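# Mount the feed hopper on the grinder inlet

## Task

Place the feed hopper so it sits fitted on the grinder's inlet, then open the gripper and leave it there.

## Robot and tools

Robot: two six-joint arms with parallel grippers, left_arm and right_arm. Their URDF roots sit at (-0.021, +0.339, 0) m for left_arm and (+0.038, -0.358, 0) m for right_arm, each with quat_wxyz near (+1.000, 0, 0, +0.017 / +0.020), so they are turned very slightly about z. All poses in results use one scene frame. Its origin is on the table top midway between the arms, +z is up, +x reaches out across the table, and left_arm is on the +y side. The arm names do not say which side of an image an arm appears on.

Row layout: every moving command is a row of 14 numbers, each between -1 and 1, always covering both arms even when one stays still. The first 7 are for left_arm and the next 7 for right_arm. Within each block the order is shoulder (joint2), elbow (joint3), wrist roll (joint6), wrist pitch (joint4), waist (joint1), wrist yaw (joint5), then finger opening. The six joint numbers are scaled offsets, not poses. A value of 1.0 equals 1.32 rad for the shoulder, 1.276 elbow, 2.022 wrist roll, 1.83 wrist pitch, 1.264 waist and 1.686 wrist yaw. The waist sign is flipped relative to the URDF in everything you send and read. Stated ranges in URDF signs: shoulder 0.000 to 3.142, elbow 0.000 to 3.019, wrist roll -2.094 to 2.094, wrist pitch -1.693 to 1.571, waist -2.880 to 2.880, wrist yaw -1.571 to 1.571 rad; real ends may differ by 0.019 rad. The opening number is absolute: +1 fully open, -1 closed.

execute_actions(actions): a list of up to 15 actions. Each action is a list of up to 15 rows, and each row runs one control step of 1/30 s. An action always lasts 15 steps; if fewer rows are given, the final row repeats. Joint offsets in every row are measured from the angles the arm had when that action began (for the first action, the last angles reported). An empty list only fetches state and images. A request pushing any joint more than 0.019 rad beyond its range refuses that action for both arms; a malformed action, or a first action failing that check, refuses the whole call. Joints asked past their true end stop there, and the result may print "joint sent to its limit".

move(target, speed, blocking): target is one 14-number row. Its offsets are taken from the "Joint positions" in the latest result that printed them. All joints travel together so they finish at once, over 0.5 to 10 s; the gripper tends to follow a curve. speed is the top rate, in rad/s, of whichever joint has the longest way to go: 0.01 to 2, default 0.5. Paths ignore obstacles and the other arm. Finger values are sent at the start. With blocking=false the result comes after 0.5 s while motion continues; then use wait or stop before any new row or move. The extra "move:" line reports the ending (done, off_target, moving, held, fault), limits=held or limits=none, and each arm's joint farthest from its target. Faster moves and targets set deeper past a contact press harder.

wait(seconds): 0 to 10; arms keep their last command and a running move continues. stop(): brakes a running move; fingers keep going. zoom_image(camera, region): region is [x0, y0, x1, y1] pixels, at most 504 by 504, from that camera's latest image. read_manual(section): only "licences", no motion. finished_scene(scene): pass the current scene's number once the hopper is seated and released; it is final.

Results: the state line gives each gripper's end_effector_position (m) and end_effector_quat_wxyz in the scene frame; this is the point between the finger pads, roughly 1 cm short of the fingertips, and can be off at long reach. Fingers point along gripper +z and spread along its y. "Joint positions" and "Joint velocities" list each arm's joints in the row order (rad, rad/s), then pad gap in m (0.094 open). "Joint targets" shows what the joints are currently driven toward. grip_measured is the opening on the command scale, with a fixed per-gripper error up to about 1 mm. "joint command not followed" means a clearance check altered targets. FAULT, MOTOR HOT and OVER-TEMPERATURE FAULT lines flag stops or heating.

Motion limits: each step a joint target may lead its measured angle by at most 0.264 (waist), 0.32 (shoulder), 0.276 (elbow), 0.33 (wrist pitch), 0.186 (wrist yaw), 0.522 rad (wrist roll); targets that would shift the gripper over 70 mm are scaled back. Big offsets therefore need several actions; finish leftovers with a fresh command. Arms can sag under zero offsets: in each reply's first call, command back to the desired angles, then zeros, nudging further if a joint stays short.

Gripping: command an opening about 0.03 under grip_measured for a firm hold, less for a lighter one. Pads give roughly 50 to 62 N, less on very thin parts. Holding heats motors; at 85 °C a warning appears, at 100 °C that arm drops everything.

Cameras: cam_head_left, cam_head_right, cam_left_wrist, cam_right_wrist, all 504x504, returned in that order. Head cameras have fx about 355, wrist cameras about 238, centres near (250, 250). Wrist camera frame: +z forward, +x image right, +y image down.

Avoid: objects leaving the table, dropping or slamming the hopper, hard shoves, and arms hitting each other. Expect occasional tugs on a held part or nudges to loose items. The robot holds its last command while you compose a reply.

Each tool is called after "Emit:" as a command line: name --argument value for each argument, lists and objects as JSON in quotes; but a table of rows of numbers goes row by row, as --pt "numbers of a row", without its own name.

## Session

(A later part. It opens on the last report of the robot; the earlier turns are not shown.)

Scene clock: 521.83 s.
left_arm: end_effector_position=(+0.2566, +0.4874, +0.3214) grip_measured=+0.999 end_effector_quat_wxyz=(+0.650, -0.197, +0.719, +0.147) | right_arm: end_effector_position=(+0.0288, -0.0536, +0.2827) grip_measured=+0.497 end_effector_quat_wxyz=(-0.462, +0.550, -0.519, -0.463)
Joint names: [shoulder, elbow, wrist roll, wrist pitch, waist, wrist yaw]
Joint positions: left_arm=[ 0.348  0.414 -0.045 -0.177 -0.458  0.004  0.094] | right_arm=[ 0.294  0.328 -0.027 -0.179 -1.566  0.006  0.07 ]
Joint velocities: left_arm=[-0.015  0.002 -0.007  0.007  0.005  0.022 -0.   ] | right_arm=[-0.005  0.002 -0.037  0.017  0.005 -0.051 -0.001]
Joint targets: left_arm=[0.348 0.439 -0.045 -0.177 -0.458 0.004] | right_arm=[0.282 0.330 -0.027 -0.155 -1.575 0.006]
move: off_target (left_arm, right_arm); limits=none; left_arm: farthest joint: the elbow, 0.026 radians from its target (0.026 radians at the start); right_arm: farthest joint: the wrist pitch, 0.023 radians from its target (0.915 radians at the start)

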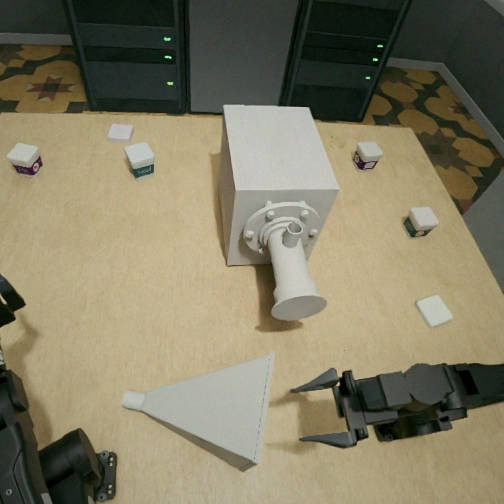

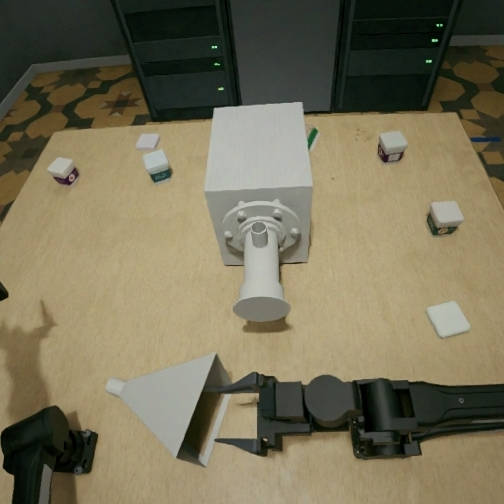

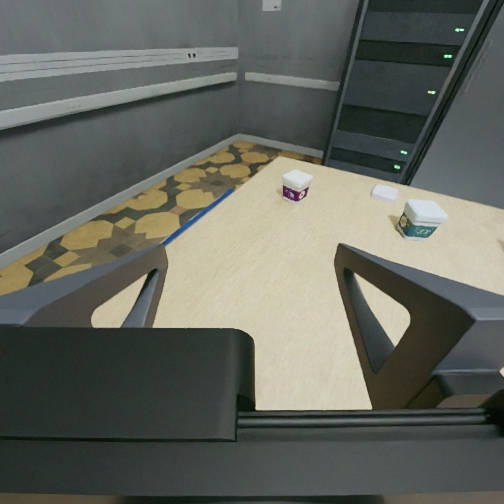

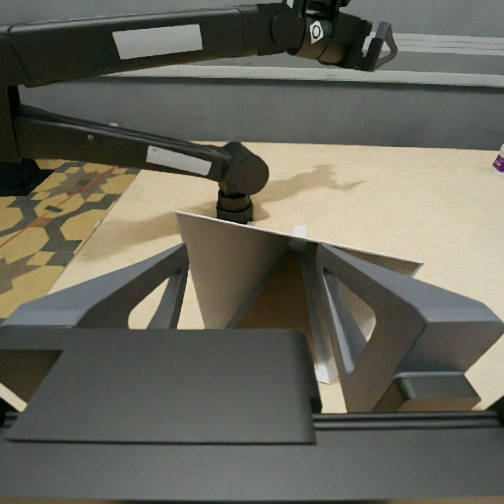

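Emit:
move --target '[0,0.02,0,0,0,0,1,0.285,0.3,-0.673,-0.28,-0.085,0.188,0.5]' --speed 0.8

Emit:
move --target '[0,0.02,0,0,0,0,1,0.183,-0.025,0,0.163,0.08,-0.044,0.5]' --speed 0.25

Scene clock: 543.27 s.
left_arm: end_effector_position=(+0.2566, +0.4874, +0.3214) grip_measured=+0.999 end_effector_quat_wxyz=(+0.650, -0.197, +0.719, +0.147) | right_arm: end_effector_position=(+0.0482, -0.0232, +0.2642) grip_measured=+0.498 end_effector_quat_wxyz=(-0.441, +0.889, -0.094, +0.073)
Joint names: [shoulder, elbow, wrist roll, wrist pitch, waist, wrist yaw]
Joint positions: left_arm=[ 0.348  0.414 -0.045 -0.177 -0.458  0.004  0.094] | right_arm=[ 0.66   0.654 -1.38  -0.678 -1.664  0.32   0.07 ]
Joint velocities: left_arm=[-0.005  0.007 -0.007  0.007 -0.015  0.022 -0.001] | right_arm=[-0.015 -0.012 -0.007  0.002 -0.005  0.037 -0.001]
Joint targets: left_arm=[0.348 0.439 -0.045 -0.177 -0.458 0.004] | right_arm=[0.670 0.711 -1.388 -0.692 -1.673 0.323]
move: off_target (left_arm, right_arm); limits=none; left_arm: farthest joint: the elbow, 0.026 radians from its target (0.026 radians at the start); right_arm: farthest joint: the elbow, 0.057 radians from its target (0.383 radians at the start)

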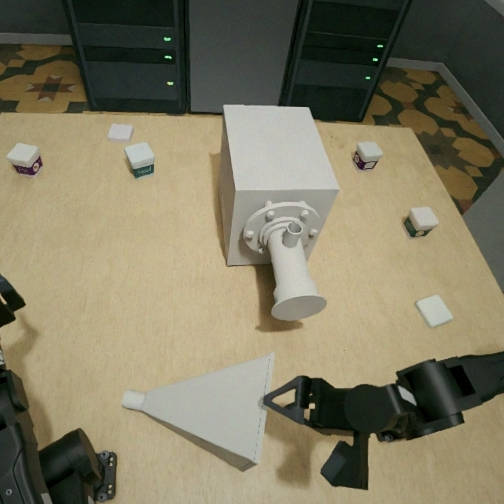

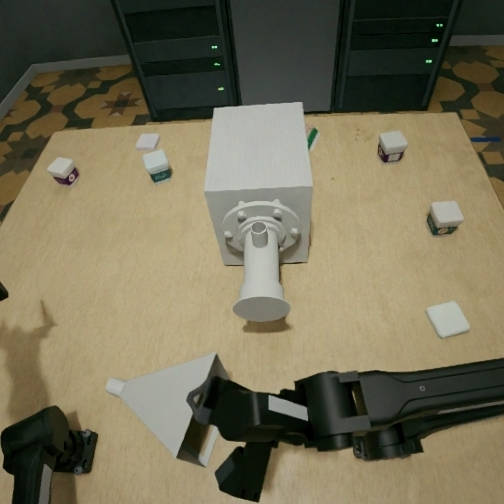

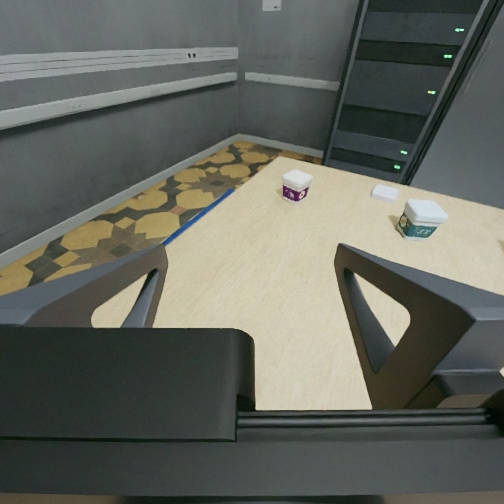

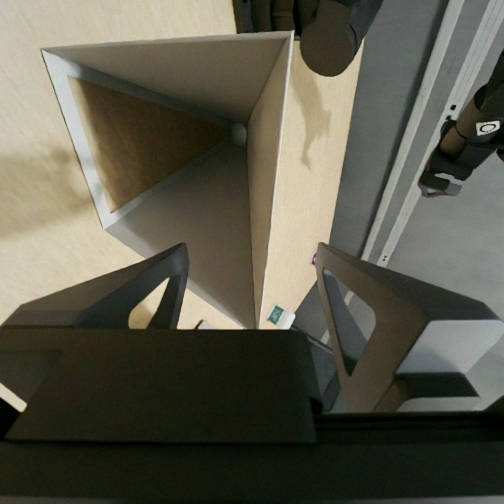

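Scene clock: 544.87 s.
left_arm: end_effector_position=(+0.2566, +0.4874, +0.3214) grip_measured=+0.999 end_effector_quat_wxyz=(+0.650, -0.197, +0.719, +0.147) | right_arm: end_effector_position=(+0.0647, +0.0384, +0.2194) grip_measured=+0.498 end_effector_quat_wxyz=(-0.444, +0.886, -0.121, +0.061)
Joint names: [shoulder, elbow, wrist roll, wrist pitch, waist, wrist yaw]
Joint positions: left_arm=[ 0.348  0.414 -0.045 -0.177 -0.458  0.004  0.094] | right_arm=[ 0.891  0.627 -1.38  -0.402 -1.571  0.249  0.07 ]
Joint velocities: left_arm=[-0.005  0.002  0.037 -0.002  0.005  0.007 -0.001] | right_arm=[-0.005 -0.007  0.051  0.027  0.005  0.051 -0.001]
Joint targets: left_arm=[0.348 0.439 -0.045 -0.177 -0.458 0.004] | right_arm=[0.901 0.622 -1.380 -0.379 -1.563 0.246]
move: off_target (left_arm, right_arm); limits=none; left_arm: farthest joint: the elbow, 0.026 radians from its target (0.026 radians at the start); right_arm: farthest joint: the wrist pitch, 0.022 radians from its target (0.298 radians at the start)

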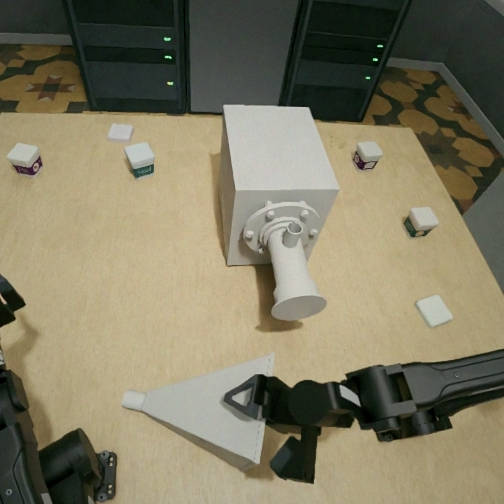

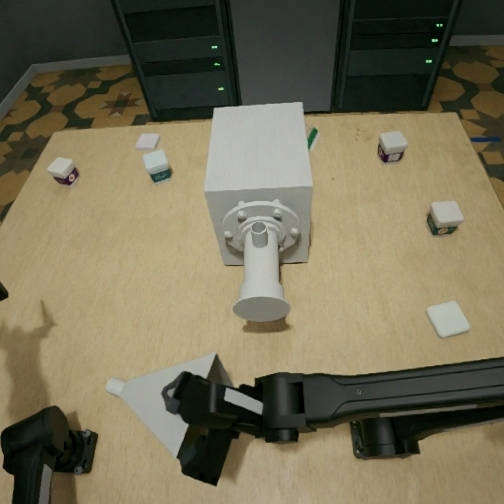

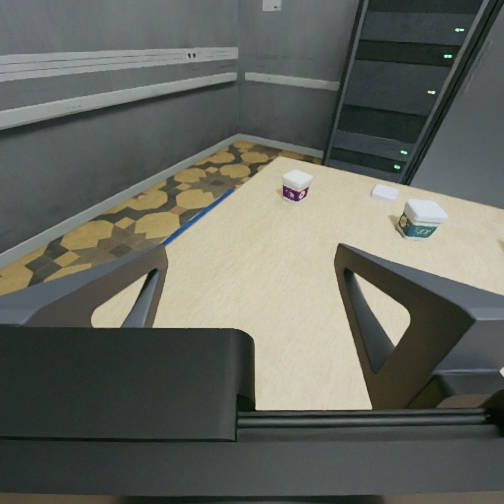

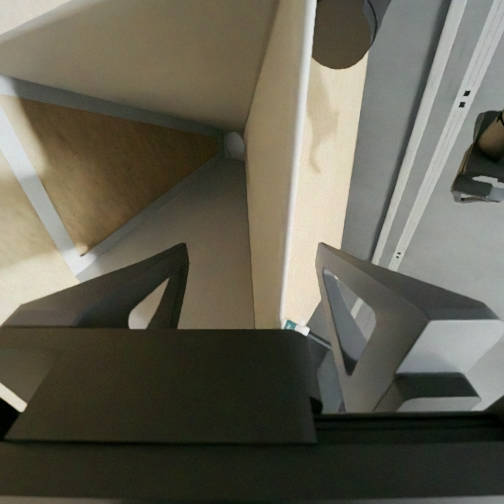

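Emit:
move --target '[0,0.02,0,0,0,0,1,0.015,0.09,0,-0.07,0,0,0.5]' --speed 0.2

Emit:
move --target '[0,0.02,0,0,0,0,1,0,0.03,0,0,0,0,-1]'

Emit:
move --target '[0,0.02,0,0,0,0,1,0.12,0.66,0,-0.635,-0.05,-0.148,-1]' --speed 0.22

Scene clock: 554.23 s.
left_arm: end_effector_position=(+0.2566, +0.4874, +0.3214) grip_measured=+0.999 end_effector_quat_wxyz=(+0.650, -0.197, +0.719, +0.147) | right_arm: end_effector_position=(+0.0648, +0.0367, +0.2324) grip_measured=+0.498 end_effector_quat_wxyz=(-0.420, +0.897, -0.119, +0.065)
Joint names: [shoulder, elbow, wrist roll, wrist pitch, waist, wrist yaw]
Joint positions: left_arm=[ 0.348  0.414 -0.045 -0.177 -0.458  0.004  0.094] | right_arm=[ 0.895  0.691 -1.38  -0.516 -1.571  0.249  0.07 ]
Joint velocities: left_arm=[-0.015  0.017  0.051 -0.007  0.015 -0.037 -0.   ] | right_arm=[-0.015 -0.007 -0.037  0.002  0.005 -0.022 -0.001]
Joint targets: left_arm=[0.348 0.439 -0.045 -0.177 -0.458 0.004] | right_arm=[0.911 0.742 -1.380 -0.530 -1.571 0.249]
move: off_target (left_arm, right_arm); limits=none; left_arm: farthest joint: the elbow, 0.026 radians from its target (0.026 radians at the start); right_arm: farthest joint: the elbow, 0.051 radians from its target (0.115 radians at the start)

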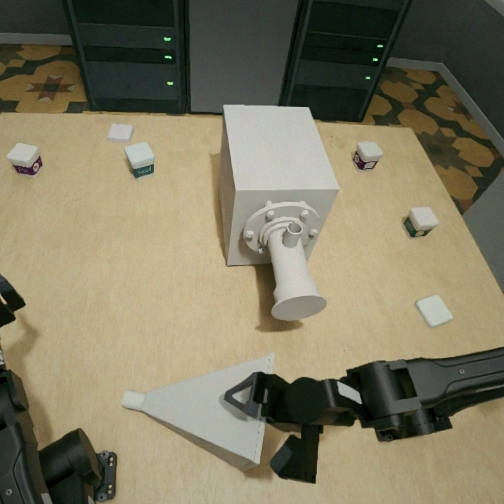

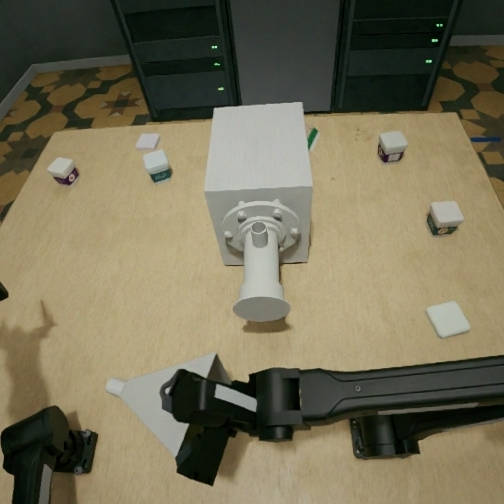

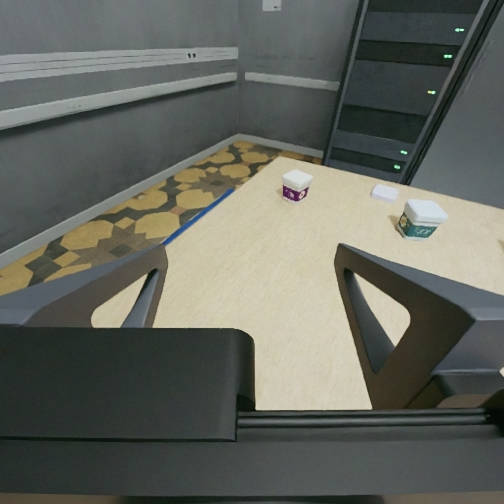

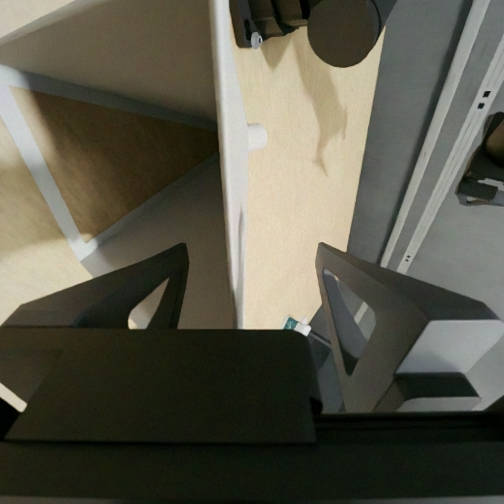

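Scene clock: 554.93 s.
left_arm: end_effector_position=(+0.2566, +0.4874, +0.3214) grip_measured=+0.999 end_effector_quat_wxyz=(+0.650, -0.197, +0.719, +0.147) | right_arm: end_effector_position=(+0.0646, +0.0353, +0.2291) grip_measured=-0.978 end_effector_quat_wxyz=(-0.416, +0.899, -0.119, +0.065)
Joint names: [shoulder, elbow, wrist roll, wrist pitch, waist, wrist yaw]
Joint positions: left_arm=[ 0.348  0.414 -0.045 -0.177 -0.458  0.004  0.094] | right_arm=[ 0.896  0.687 -1.378 -0.52  -1.571  0.248  0.001]
Joint velocities: left_arm=[ 0.005 -0.002 -0.022  0.007 -0.005  0.037  0.001] | right_arm=[ 0.005  0.007  0.007 -0.007  0.005 -0.022 -0.001]
Joint targets: left_arm=[0.348 0.439 -0.045 -0.177 -0.458 0.004] | right_arm=[0.895 0.729 -1.380 -0.516 -1.571 0.249]
move: off_target (left_arm, right_arm); limits=none; left_arm: farthest joint: the elbow, 0.026 radians from its target (0.026 radians at the start); right_arm: farthest joint: the elbow, 0.042 radians from its target (0.038 radians at the start)

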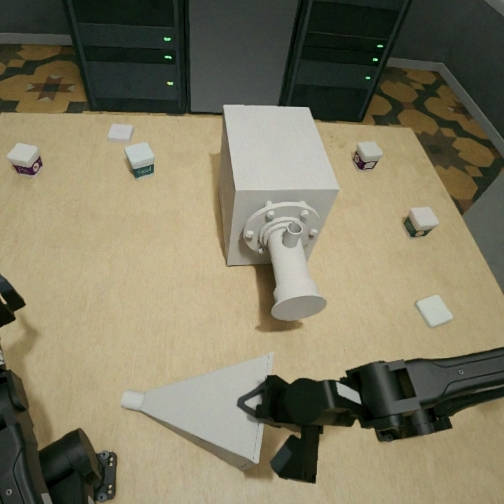

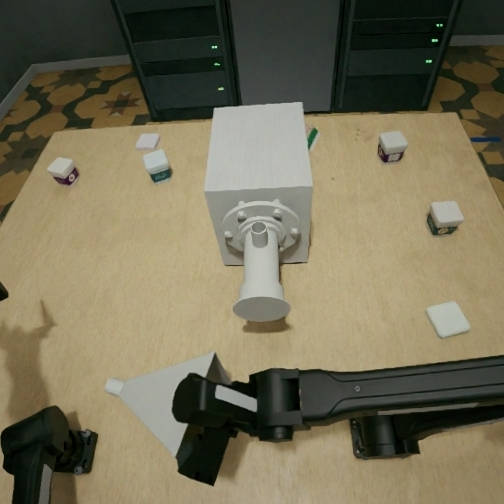

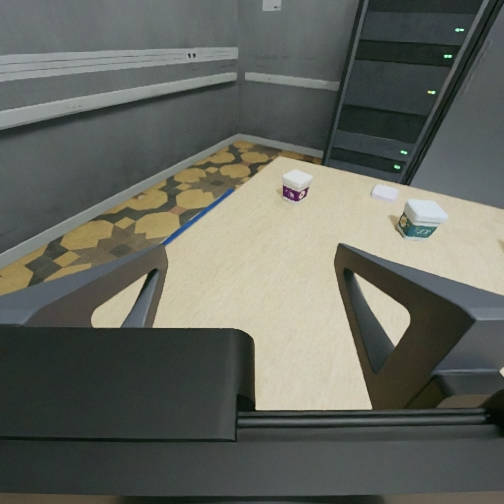

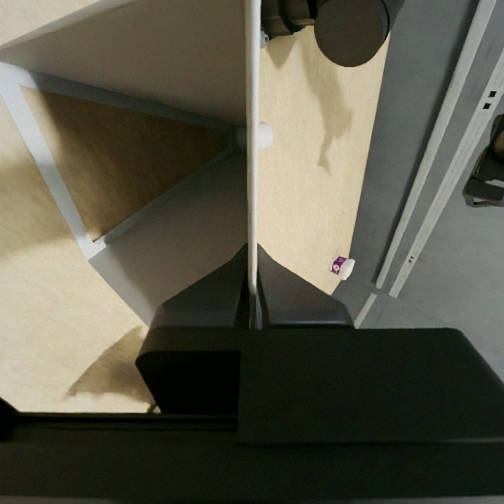

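Scene clock: 560.57 s.
left_arm: end_effector_position=(+0.2566, +0.4874, +0.3214) grip_measured=+0.999 end_effector_quat_wxyz=(+0.650, -0.197, +0.719, +0.147) | right_arm: end_effector_position=(+0.0089, -0.0418, +0.3869) grip_measured=-0.978 end_effector_quat_wxyz=(-0.120, +0.991, -0.051, -0.016)
Joint names: [shoulder, elbow, wrist roll, wrist pitch, waist, wrist yaw]
Joint positions: left_arm=[ 0.348  0.414 -0.045 -0.177 -0.458  0.004  0.094] | right_arm=[ 1.069  1.418 -1.373 -1.677 -1.625  0.003  0.001]
Joint velocities: left_arm=[-0.024 -0.007  0.037  0.007  0.015  0.022  0.001] | right_arm=[ 0.005 -0.002  0.007 -0.002  0.015 -0.051  0.001]
Joint targets: left_arm=[0.348 0.439 -0.045 -0.177 -0.458 0.004] | right_arm=[1.054 1.529 -1.378 -1.681 -1.635 -0.002]
move: off_target (left_arm, right_arm); limits=none; left_arm: farthest joint: the elbow, 0.026 radians from its target (0.026 radians at the start); right_arm: farthest joint: the elbow, 0.112 radians from its target (0.842 radians at the start)

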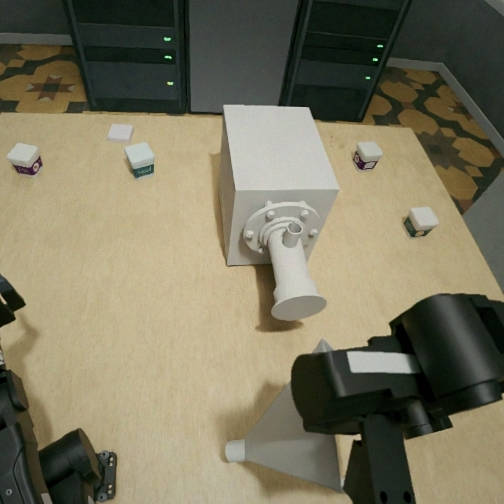

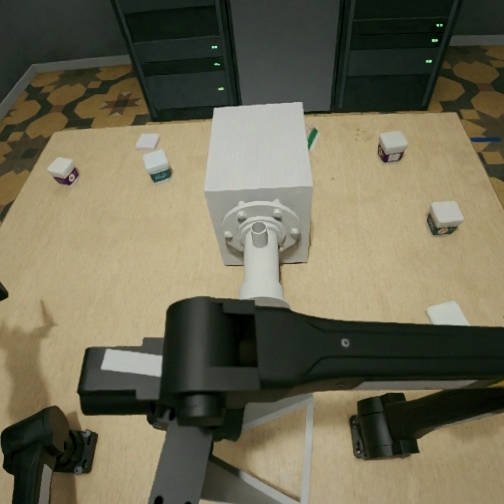

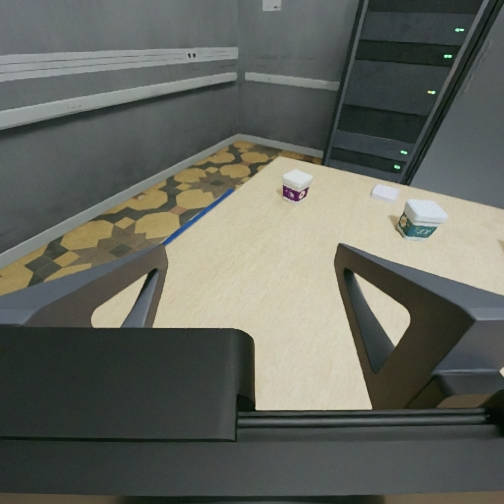

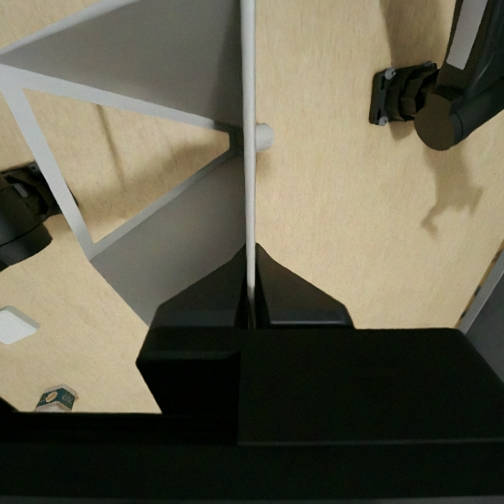

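Emit:
move --target '[0,0.02,0,0,0.36,0,1,-0.03,0.12,1,0,0,0,-1]' --speed 0.5

Emit:
move --target '[0,0.02,0,0,0,0,1,-0.2,0.2,0.47,0.02,0,0,-1]' --speed 0.3

Scene clock: 577.53 s.
left_arm: end_effector_position=(+0.2933, +0.3532, +0.3214) grip_measured=+0.999 end_effector_quat_wxyz=(+0.667, -0.033, +0.744, -0.001) | right_arm: end_effector_position=(+0.0102, -0.0373, +0.3865) grip_measured=-0.978 end_effector_quat_wxyz=(+0.051, -0.491, +0.864, +0.099)
Joint names: [shoulder, elbow, wrist roll, wrist pitch, waist, wrist yaw]
Joint positions: left_arm=[ 0.348  0.414 -0.045 -0.177 -0.012  0.004  0.094] | right_arm=[ 1.092  1.434  0.631 -1.691 -1.625  0.013  0.001]
Joint velocities: left_arm=[-0.015 -0.012 -0.007 -0.017  0.005 -0.007  0.   ] | right_arm=[-0.024  0.002 -0.051  0.012  0.005 -0.081  0.   ]
Joint targets: left_arm=[0.348 0.439 -0.045 -0.177 -0.003 0.004] | right_arm=[1.034 1.562 0.648 -1.678 -1.625 0.003]
move: off_target (left_arm, right_arm); limits=none; left_arm: farthest joint: the elbow, 0.026 radians from its target (0.026 radians at the start); right_arm: farthest joint: the elbow, 0.137 radians from its target (0.154 radians at the start)

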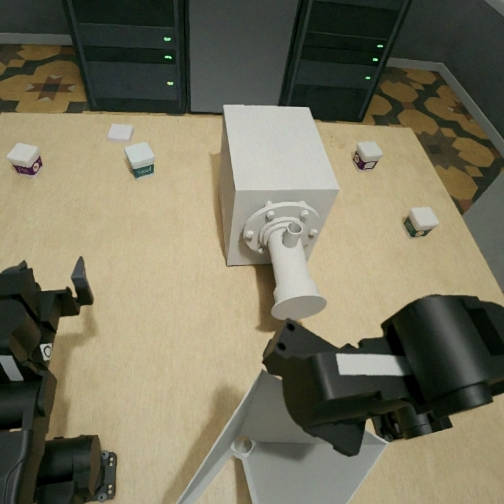

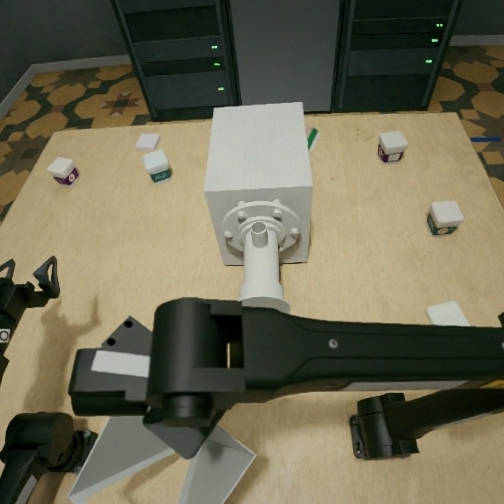

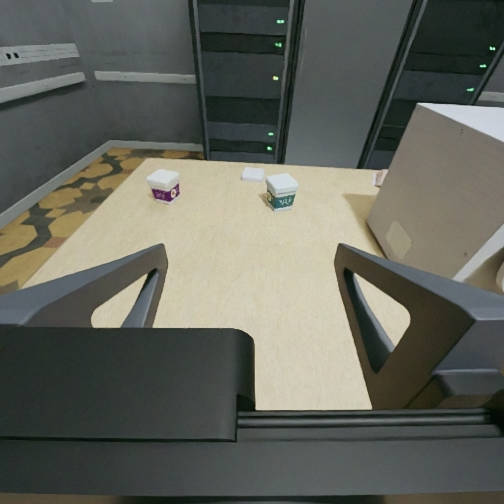

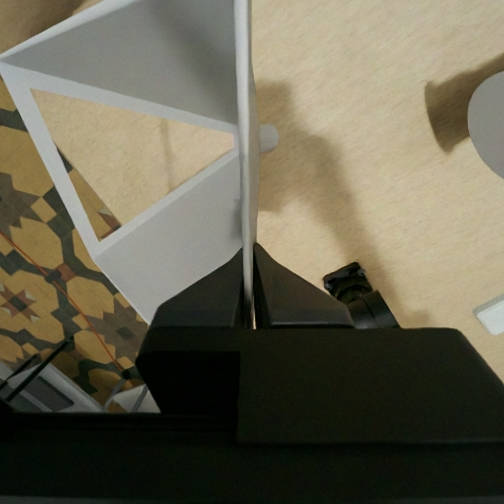

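Scene clock: 582.17 s.
left_arm: end_effector_position=(+0.2933, +0.3532, +0.3214) grip_measured=+0.999 end_effector_quat_wxyz=(+0.667, -0.033, +0.744, -0.001) | right_arm: end_effector_position=(+0.0142, -0.0750, +0.4053) grip_measured=-0.978 end_effector_quat_wxyz=(+0.001, -0.051, +0.987, +0.151)
Joint names: [shoulder, elbow, wrist roll, wrist pitch, waist, wrist yaw]
Joint positions: left_arm=[ 0.348  0.414 -0.045 -0.177 -0.012  0.004  0.094] | right_arm=[ 0.968  1.397  1.561 -1.698 -1.625  0.015  0.001]
Joint velocities: left_arm=[ 0.005  0.002  0.007  0.002  0.005 -0.007  0.001] | right_arm=[-0.005  0.002 -0.022 -0.012  0.005  0.066  0.   ]
Joint targets: left_arm=[0.348 0.439 -0.045 -0.177 -0.012 0.004] | right_arm=[0.904 1.522 1.570 -1.678 -1.625 0.014]
move: off_target (left_arm, right_arm); limits=none; left_arm: farthest joint: the elbow, 0.026 radians from its target (0.026 radians at the start); right_arm: farthest joint: the elbow, 0.292 radians from its target (0.255 radians at the start)

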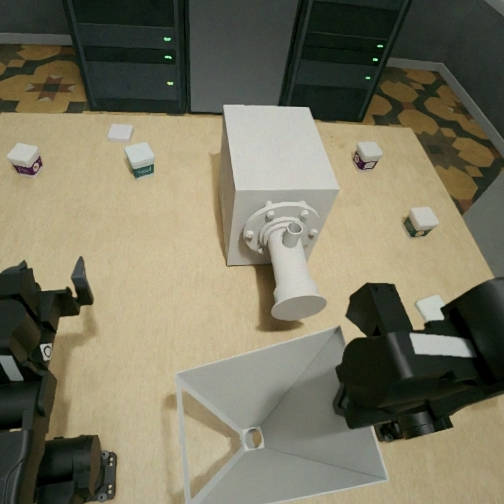

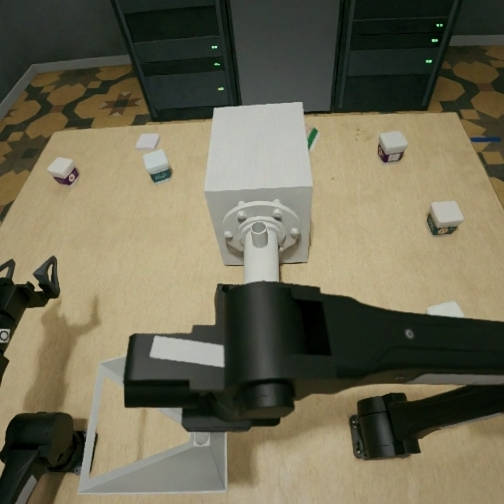

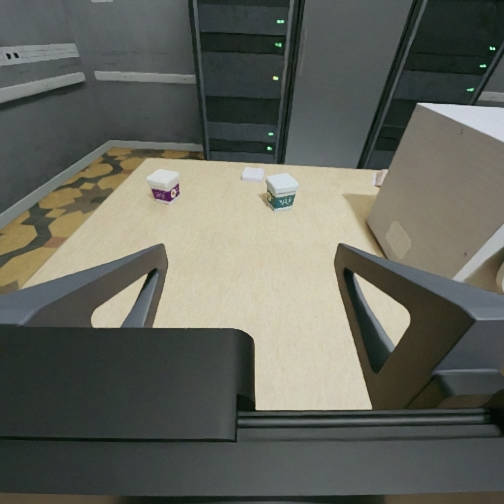

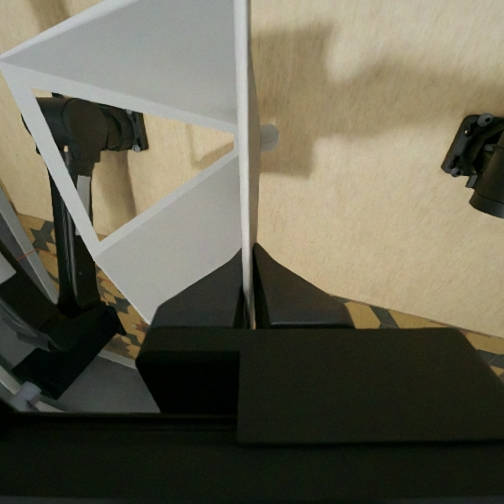

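Shoulder back first, then elbow.

Emit:
move --target '[0,0.02,0,0,0,0,1,-0.36,0.05,0.01,0,0.2,-0.015,-1]' --speed 0.2

Emit:
move --target '[0,0.02,0,0,0,0,1,0.2,0.38,0,0,0,0,-1]' --speed 0.13

Scene clock: 590.67 s.
left_arm: end_effector_position=(+0.2933, +0.3532, +0.3214) grip_measured=+0.999 end_effector_quat_wxyz=(+0.667, -0.033, +0.744, -0.001) | right_arm: end_effector_position=(+0.0590, -0.2130, +0.4693) grip_measured=-0.976 end_effector_quat_wxyz=(+0.020, +0.071, +0.938, +0.339)
Joint names: [shoulder, elbow, wrist roll, wrist pitch, waist, wrist yaw]
Joint positions: left_arm=[ 0.348  0.414 -0.045 -0.177 -0.012  0.004  0.094] | right_arm=[ 0.526  1.345  1.577 -1.698 -1.381 -0.009  0.001]
Joint velocities: left_arm=[-0.005 -0.007 -0.022  0.022  0.005 -0.037  0.   ] | right_arm=[-0.015  0.027 -0.007  0.002  0.015 -0.037 -0.   ]
Joint targets: left_arm=[0.348 0.439 -0.045 -0.177 -0.012 0.004] | right_arm=[0.493 1.461 1.582 -1.698 -1.373 -0.011]
move: off_target (left_arm, right_arm); limits=none; left_arm: farthest joint: the elbow, 0.026 radians from its target (0.026 radians at the start); right_arm: farthest joint: the elbow, 0.115 radians from its target (0.064 radians at the start)

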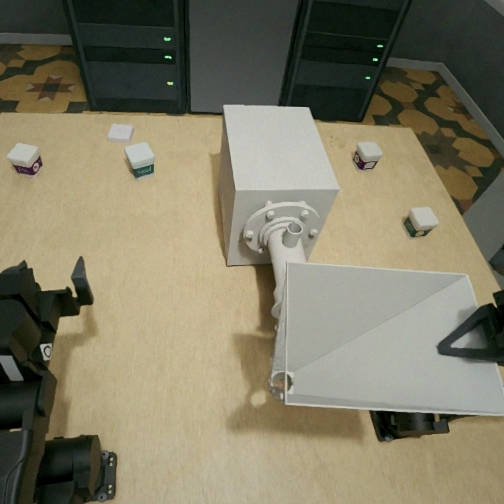

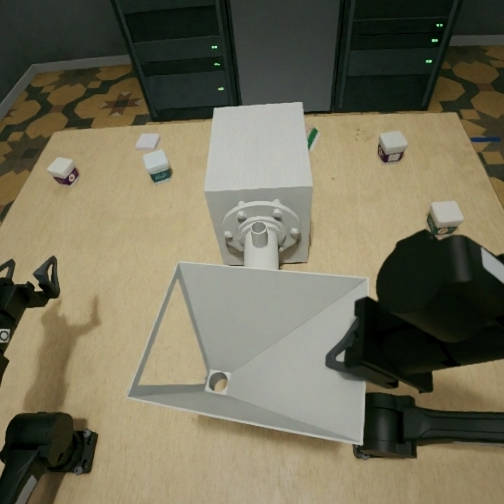

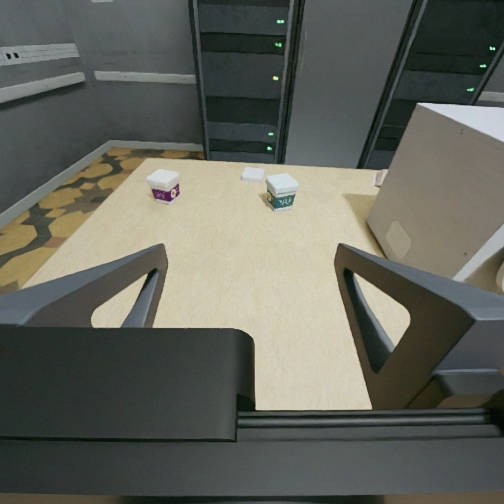

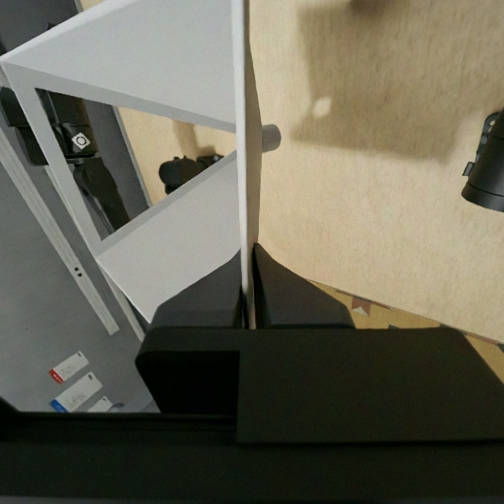

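Scene clock: 594.73 s.
left_arm: end_effector_position=(+0.2933, +0.3532, +0.3214) grip_measured=+0.999 end_effector_quat_wxyz=(+0.667, -0.033, +0.744, -0.001) | right_arm: end_effector_position=(+0.0705, -0.1365, +0.5711) grip_measured=-0.975 end_effector_quat_wxyz=(+0.023, +0.070, +0.926, +0.370)
Joint names: [shoulder, elbow, wrist roll, wrist pitch, waist, wrist yaw]
Joint positions: left_arm=[ 0.348  0.414 -0.045 -0.177 -0.012  0.004  0.094] | right_arm=[ 0.818  1.705  1.577 -1.698 -1.381 -0.009  0.001]
Joint velocities: left_arm=[-0.005  0.007 -0.007  0.027  0.015 -0.007 -0.001] | right_arm=[-0.005 -0.007  0.051  0.012 -0.015  0.037 -0.   ]
Joint targets: left_arm=[0.348 0.439 -0.045 -0.177 -0.012 0.004] | right_arm=[0.790 1.830 1.577 -1.698 -1.381 -0.009]
move: off_target (left_arm, right_arm); limits=none; left_arm: farthest joint: the elbow, 0.026 radians from its target (0.026 radians at the start); right_arm: farthest joint: the elbow, 0.125 radians from its target (0.484 radians at the start)

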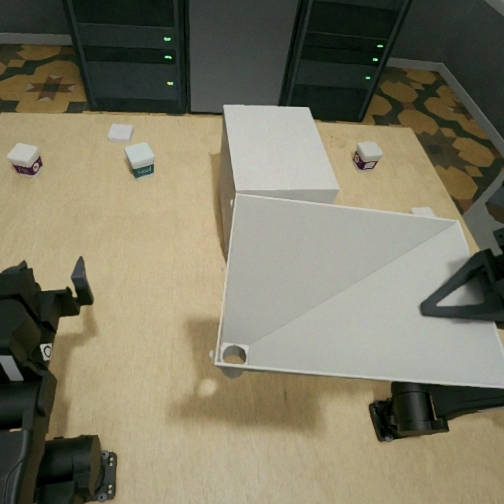

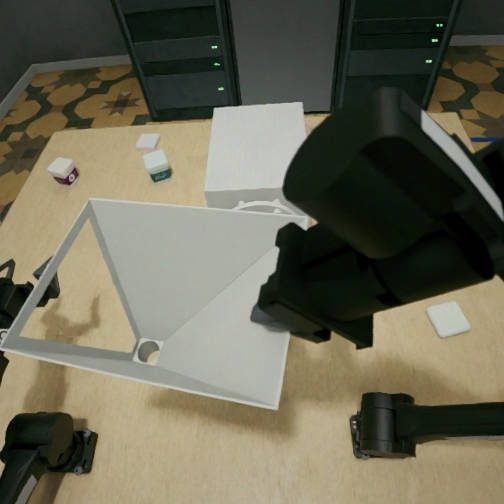

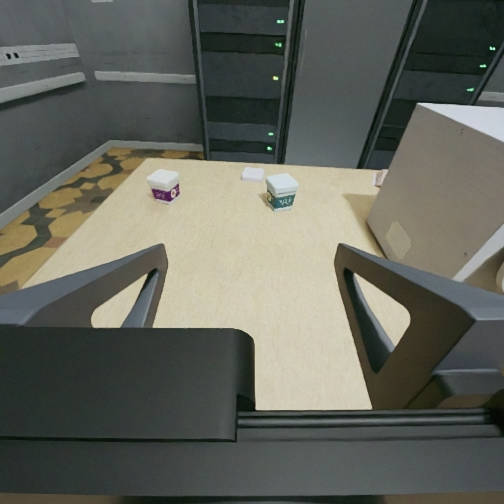

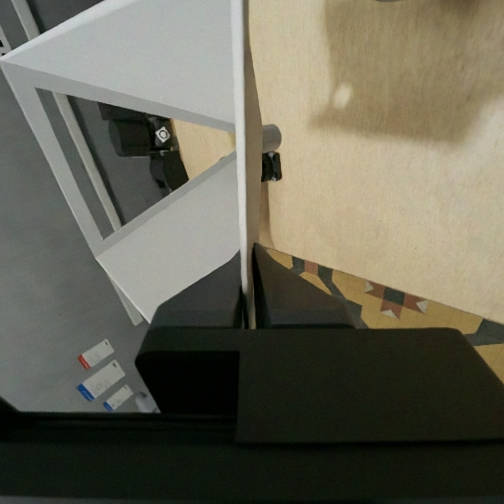

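Emit:
move --target '[0,0.02,0,0.2,0.3,0,1,-0.03,0.115,0,0,0.638,0,-1]' --speed 0.22

Emit:
execute_actions --actions '[[[0.12,0,0.02,0.11,0.13,0,1,-0.03,0.09,0,0,0,0,-1]],[[0.12,0,0,0.11,0.13,0,1,-0.03,0.09,0,0,0,0,-1]],[[0.12,0,0,0.11,0.12,0,1,-0.03,0.09,0,0,0,0,-1]],[[0.1,0,0,0.11,0,0,1,-0.03,0.09,0,0,0,0,-1]],[[0,0.02,0,0.01,0,0,1,-0.03,0.09,0,0,0,0,-1]]]'

Scene clock: 608.93 s.
left_arm: end_effector_position=(+0.2722, +0.2402, +0.4053) grip_measured=+0.999 end_effector_quat_wxyz=(+0.771, +0.087, +0.614, -0.144) | right_arm: end_effector_position=(+0.2309, -0.2025, +0.5417) grip_measured=-0.975 end_effector_quat_wxyz=(+0.126, +0.417, +0.848, +0.302)
Joint names: [shoulder, elbow, wrist roll, wrist pitch, waist, wrist yaw]
Joint positions: left_arm=[ 0.348  0.414 -0.045  0.166  0.358  0.004  0.094] | right_arm=[ 0.863  1.657  1.578 -1.698 -0.609 -0.043  0.001]
Joint velocities: left_arm=[-0.005  0.007 -0.007 -0.012 -0.005  0.007 -0.001] | right_arm=[-0.005 -0.012 -0.066 -0.007  0.015  0.037  0.   ]
Joint targets: left_arm=[0.348 0.439 -0.045 0.189 0.367 0.004] | right_arm=[0.811 1.778 1.577 -1.698 -0.587 -0.021]
move: off_target (left_arm, right_arm); limits=none; left_arm: farthest joint: the elbow, 0.026 radians from its target (0.026 radians at the start); right_arm: farthest joint: the elbow, 0.195 radians from its target (0.147 radians at the start)

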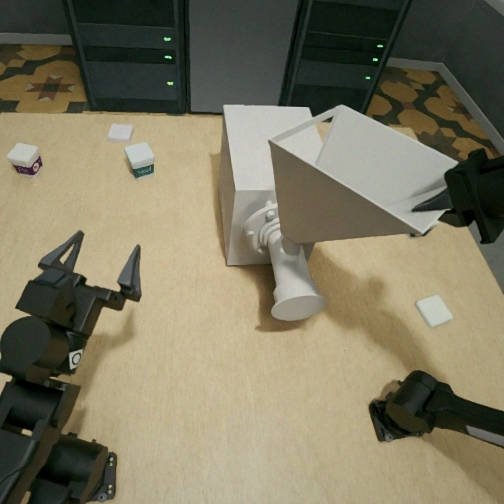

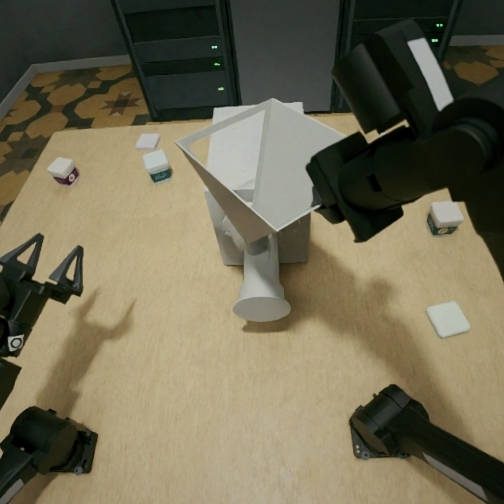

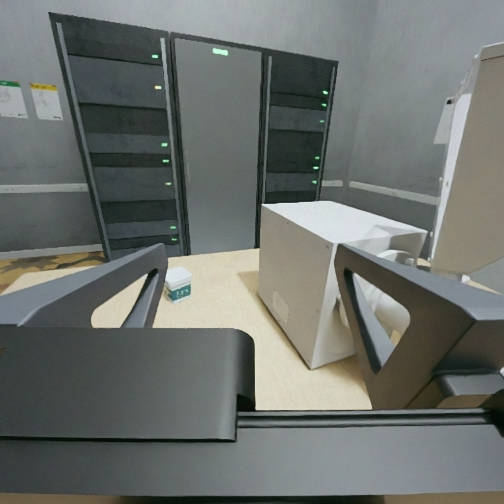

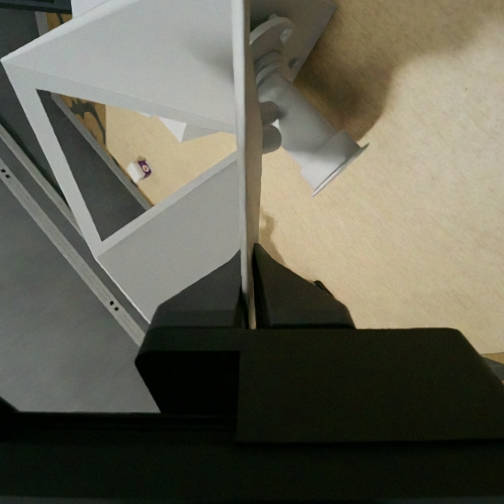

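Scene clock: 611.43 s.
left_arm: end_effector_position=(+0.2604, +0.0269, +0.3500) grip_measured=+0.999 end_effector_quat_wxyz=(+0.735, +0.236, +0.540, -0.336) | right_arm: end_effector_position=(+0.2304, -0.2019, +0.5417) grip_measured=-0.975 end_effector_quat_wxyz=(+0.124, +0.416, +0.848, +0.303)
Joint names: [shoulder, elbow, wrist roll, wrist pitch, waist, wrist yaw]
Joint positions: left_arm=[ 0.974  0.401 -0.018  0.883  0.869  0.006  0.094] | right_arm=[ 0.863  1.657  1.578 -1.698 -0.609 -0.047  0.001]
Joint velocities: left_arm=[-0.005  0.002  0.007  0.002 -0.005 -0.037 -0.   ] | right_arm=[ 0.005 -0.007 -0.007 -0.022  0.015  0.095 -0.   ]
Joint targets: left_arm=[0.974 0.427 -0.018 0.901 0.869 0.006] | right_arm=[0.824 1.772 1.578 -1.698 -0.609 -0.047]

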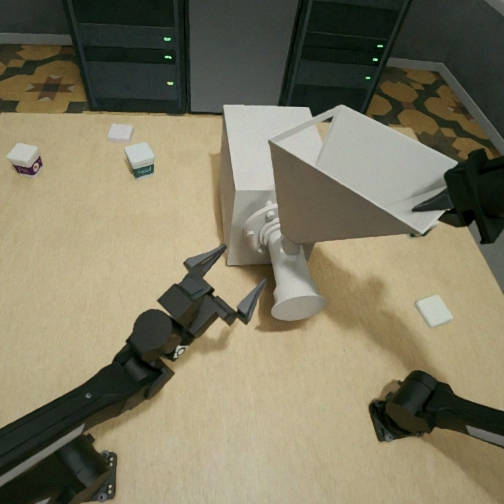

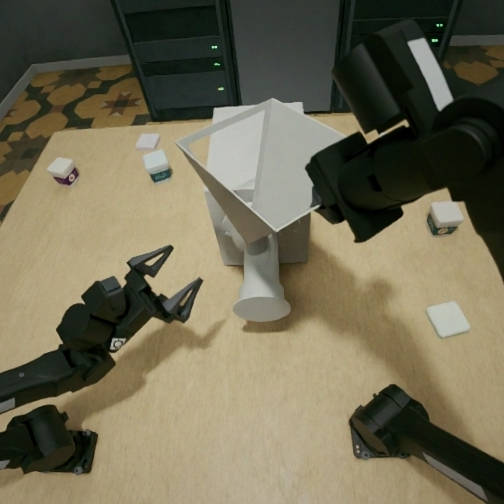

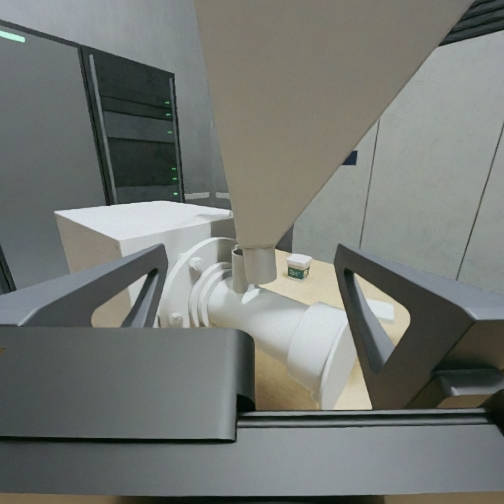

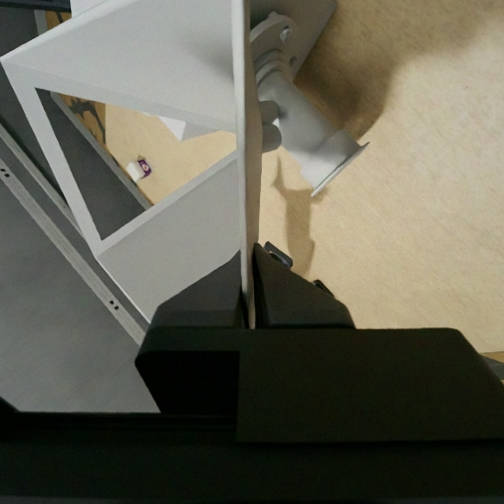

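Emit:
execute_actions --actions '[[[0,0.02,0,0,0,0,1,-0.024,0.122,0,0,0,0,-1]],[[0,0.02,0,0,0,0,1,-0.024,0.122,0,0,0,0,-1]],[[0,0.02,0,0,0,0,1,-0.024,0.122,0,0,0,0,-1]],[[0,0.02,0,0,0,0,1,-0.024,0.122,0,0,0,0,-1]]]'

Scene clock: 619.53 s.
left_arm: end_effector_position=(+0.2604, +0.0269, +0.3500) grip_measured=+0.999 end_effector_quat_wxyz=(+0.735, +0.236, +0.540, -0.336) | right_arm: end_effector_position=(+0.2242, -0.2064, +0.5904) grip_measured=-0.975 end_effector_quat_wxyz=(+0.147, +0.406, +0.831, +0.350)
Joint names: [shoulder, elbow, wrist roll, wrist pitch, waist, wrist yaw]
Joint positions: left_arm=[ 0.974  0.401 -0.018  0.883  0.869  0.006  0.094] | right_arm=[ 0.875  1.781  1.578 -1.698 -0.609 -0.048  0.001]
Joint velocities: left_arm=[-0.015  0.012 -0.037  0.007 -0.005 -0.022  0.001] | right_arm=[-0.005  0.007  0.007 -0.002  0.015 -0.007 -0.001]
Joint targets: left_arm=[0.974 0.427 -0.018 0.883 0.869 0.006] | right_arm=[0.839 1.903 1.578 -1.698 -0.609 -0.048]

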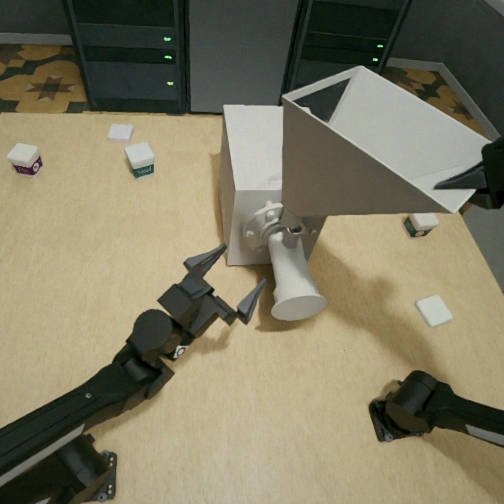

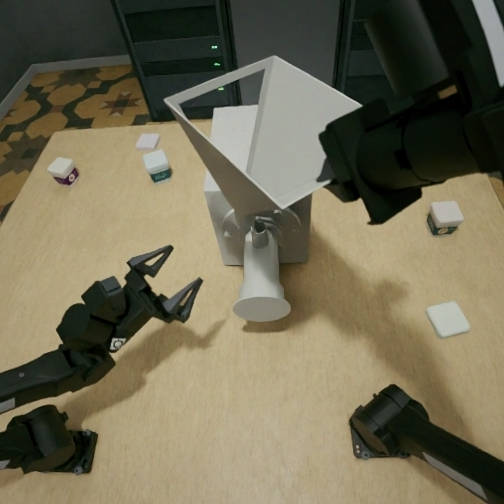

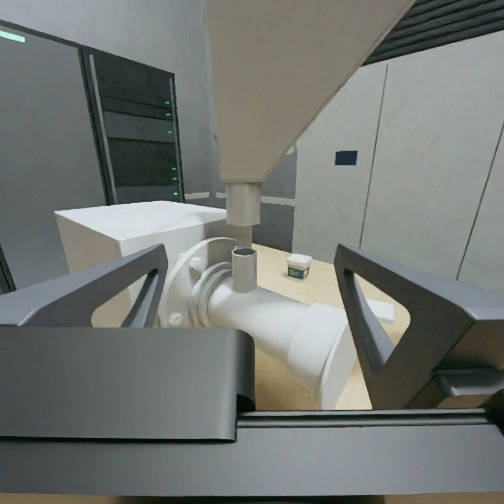

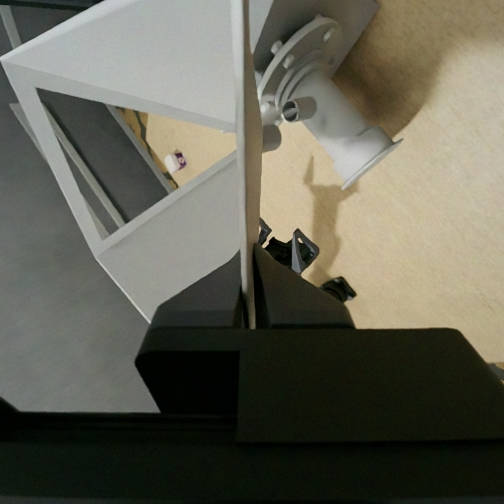

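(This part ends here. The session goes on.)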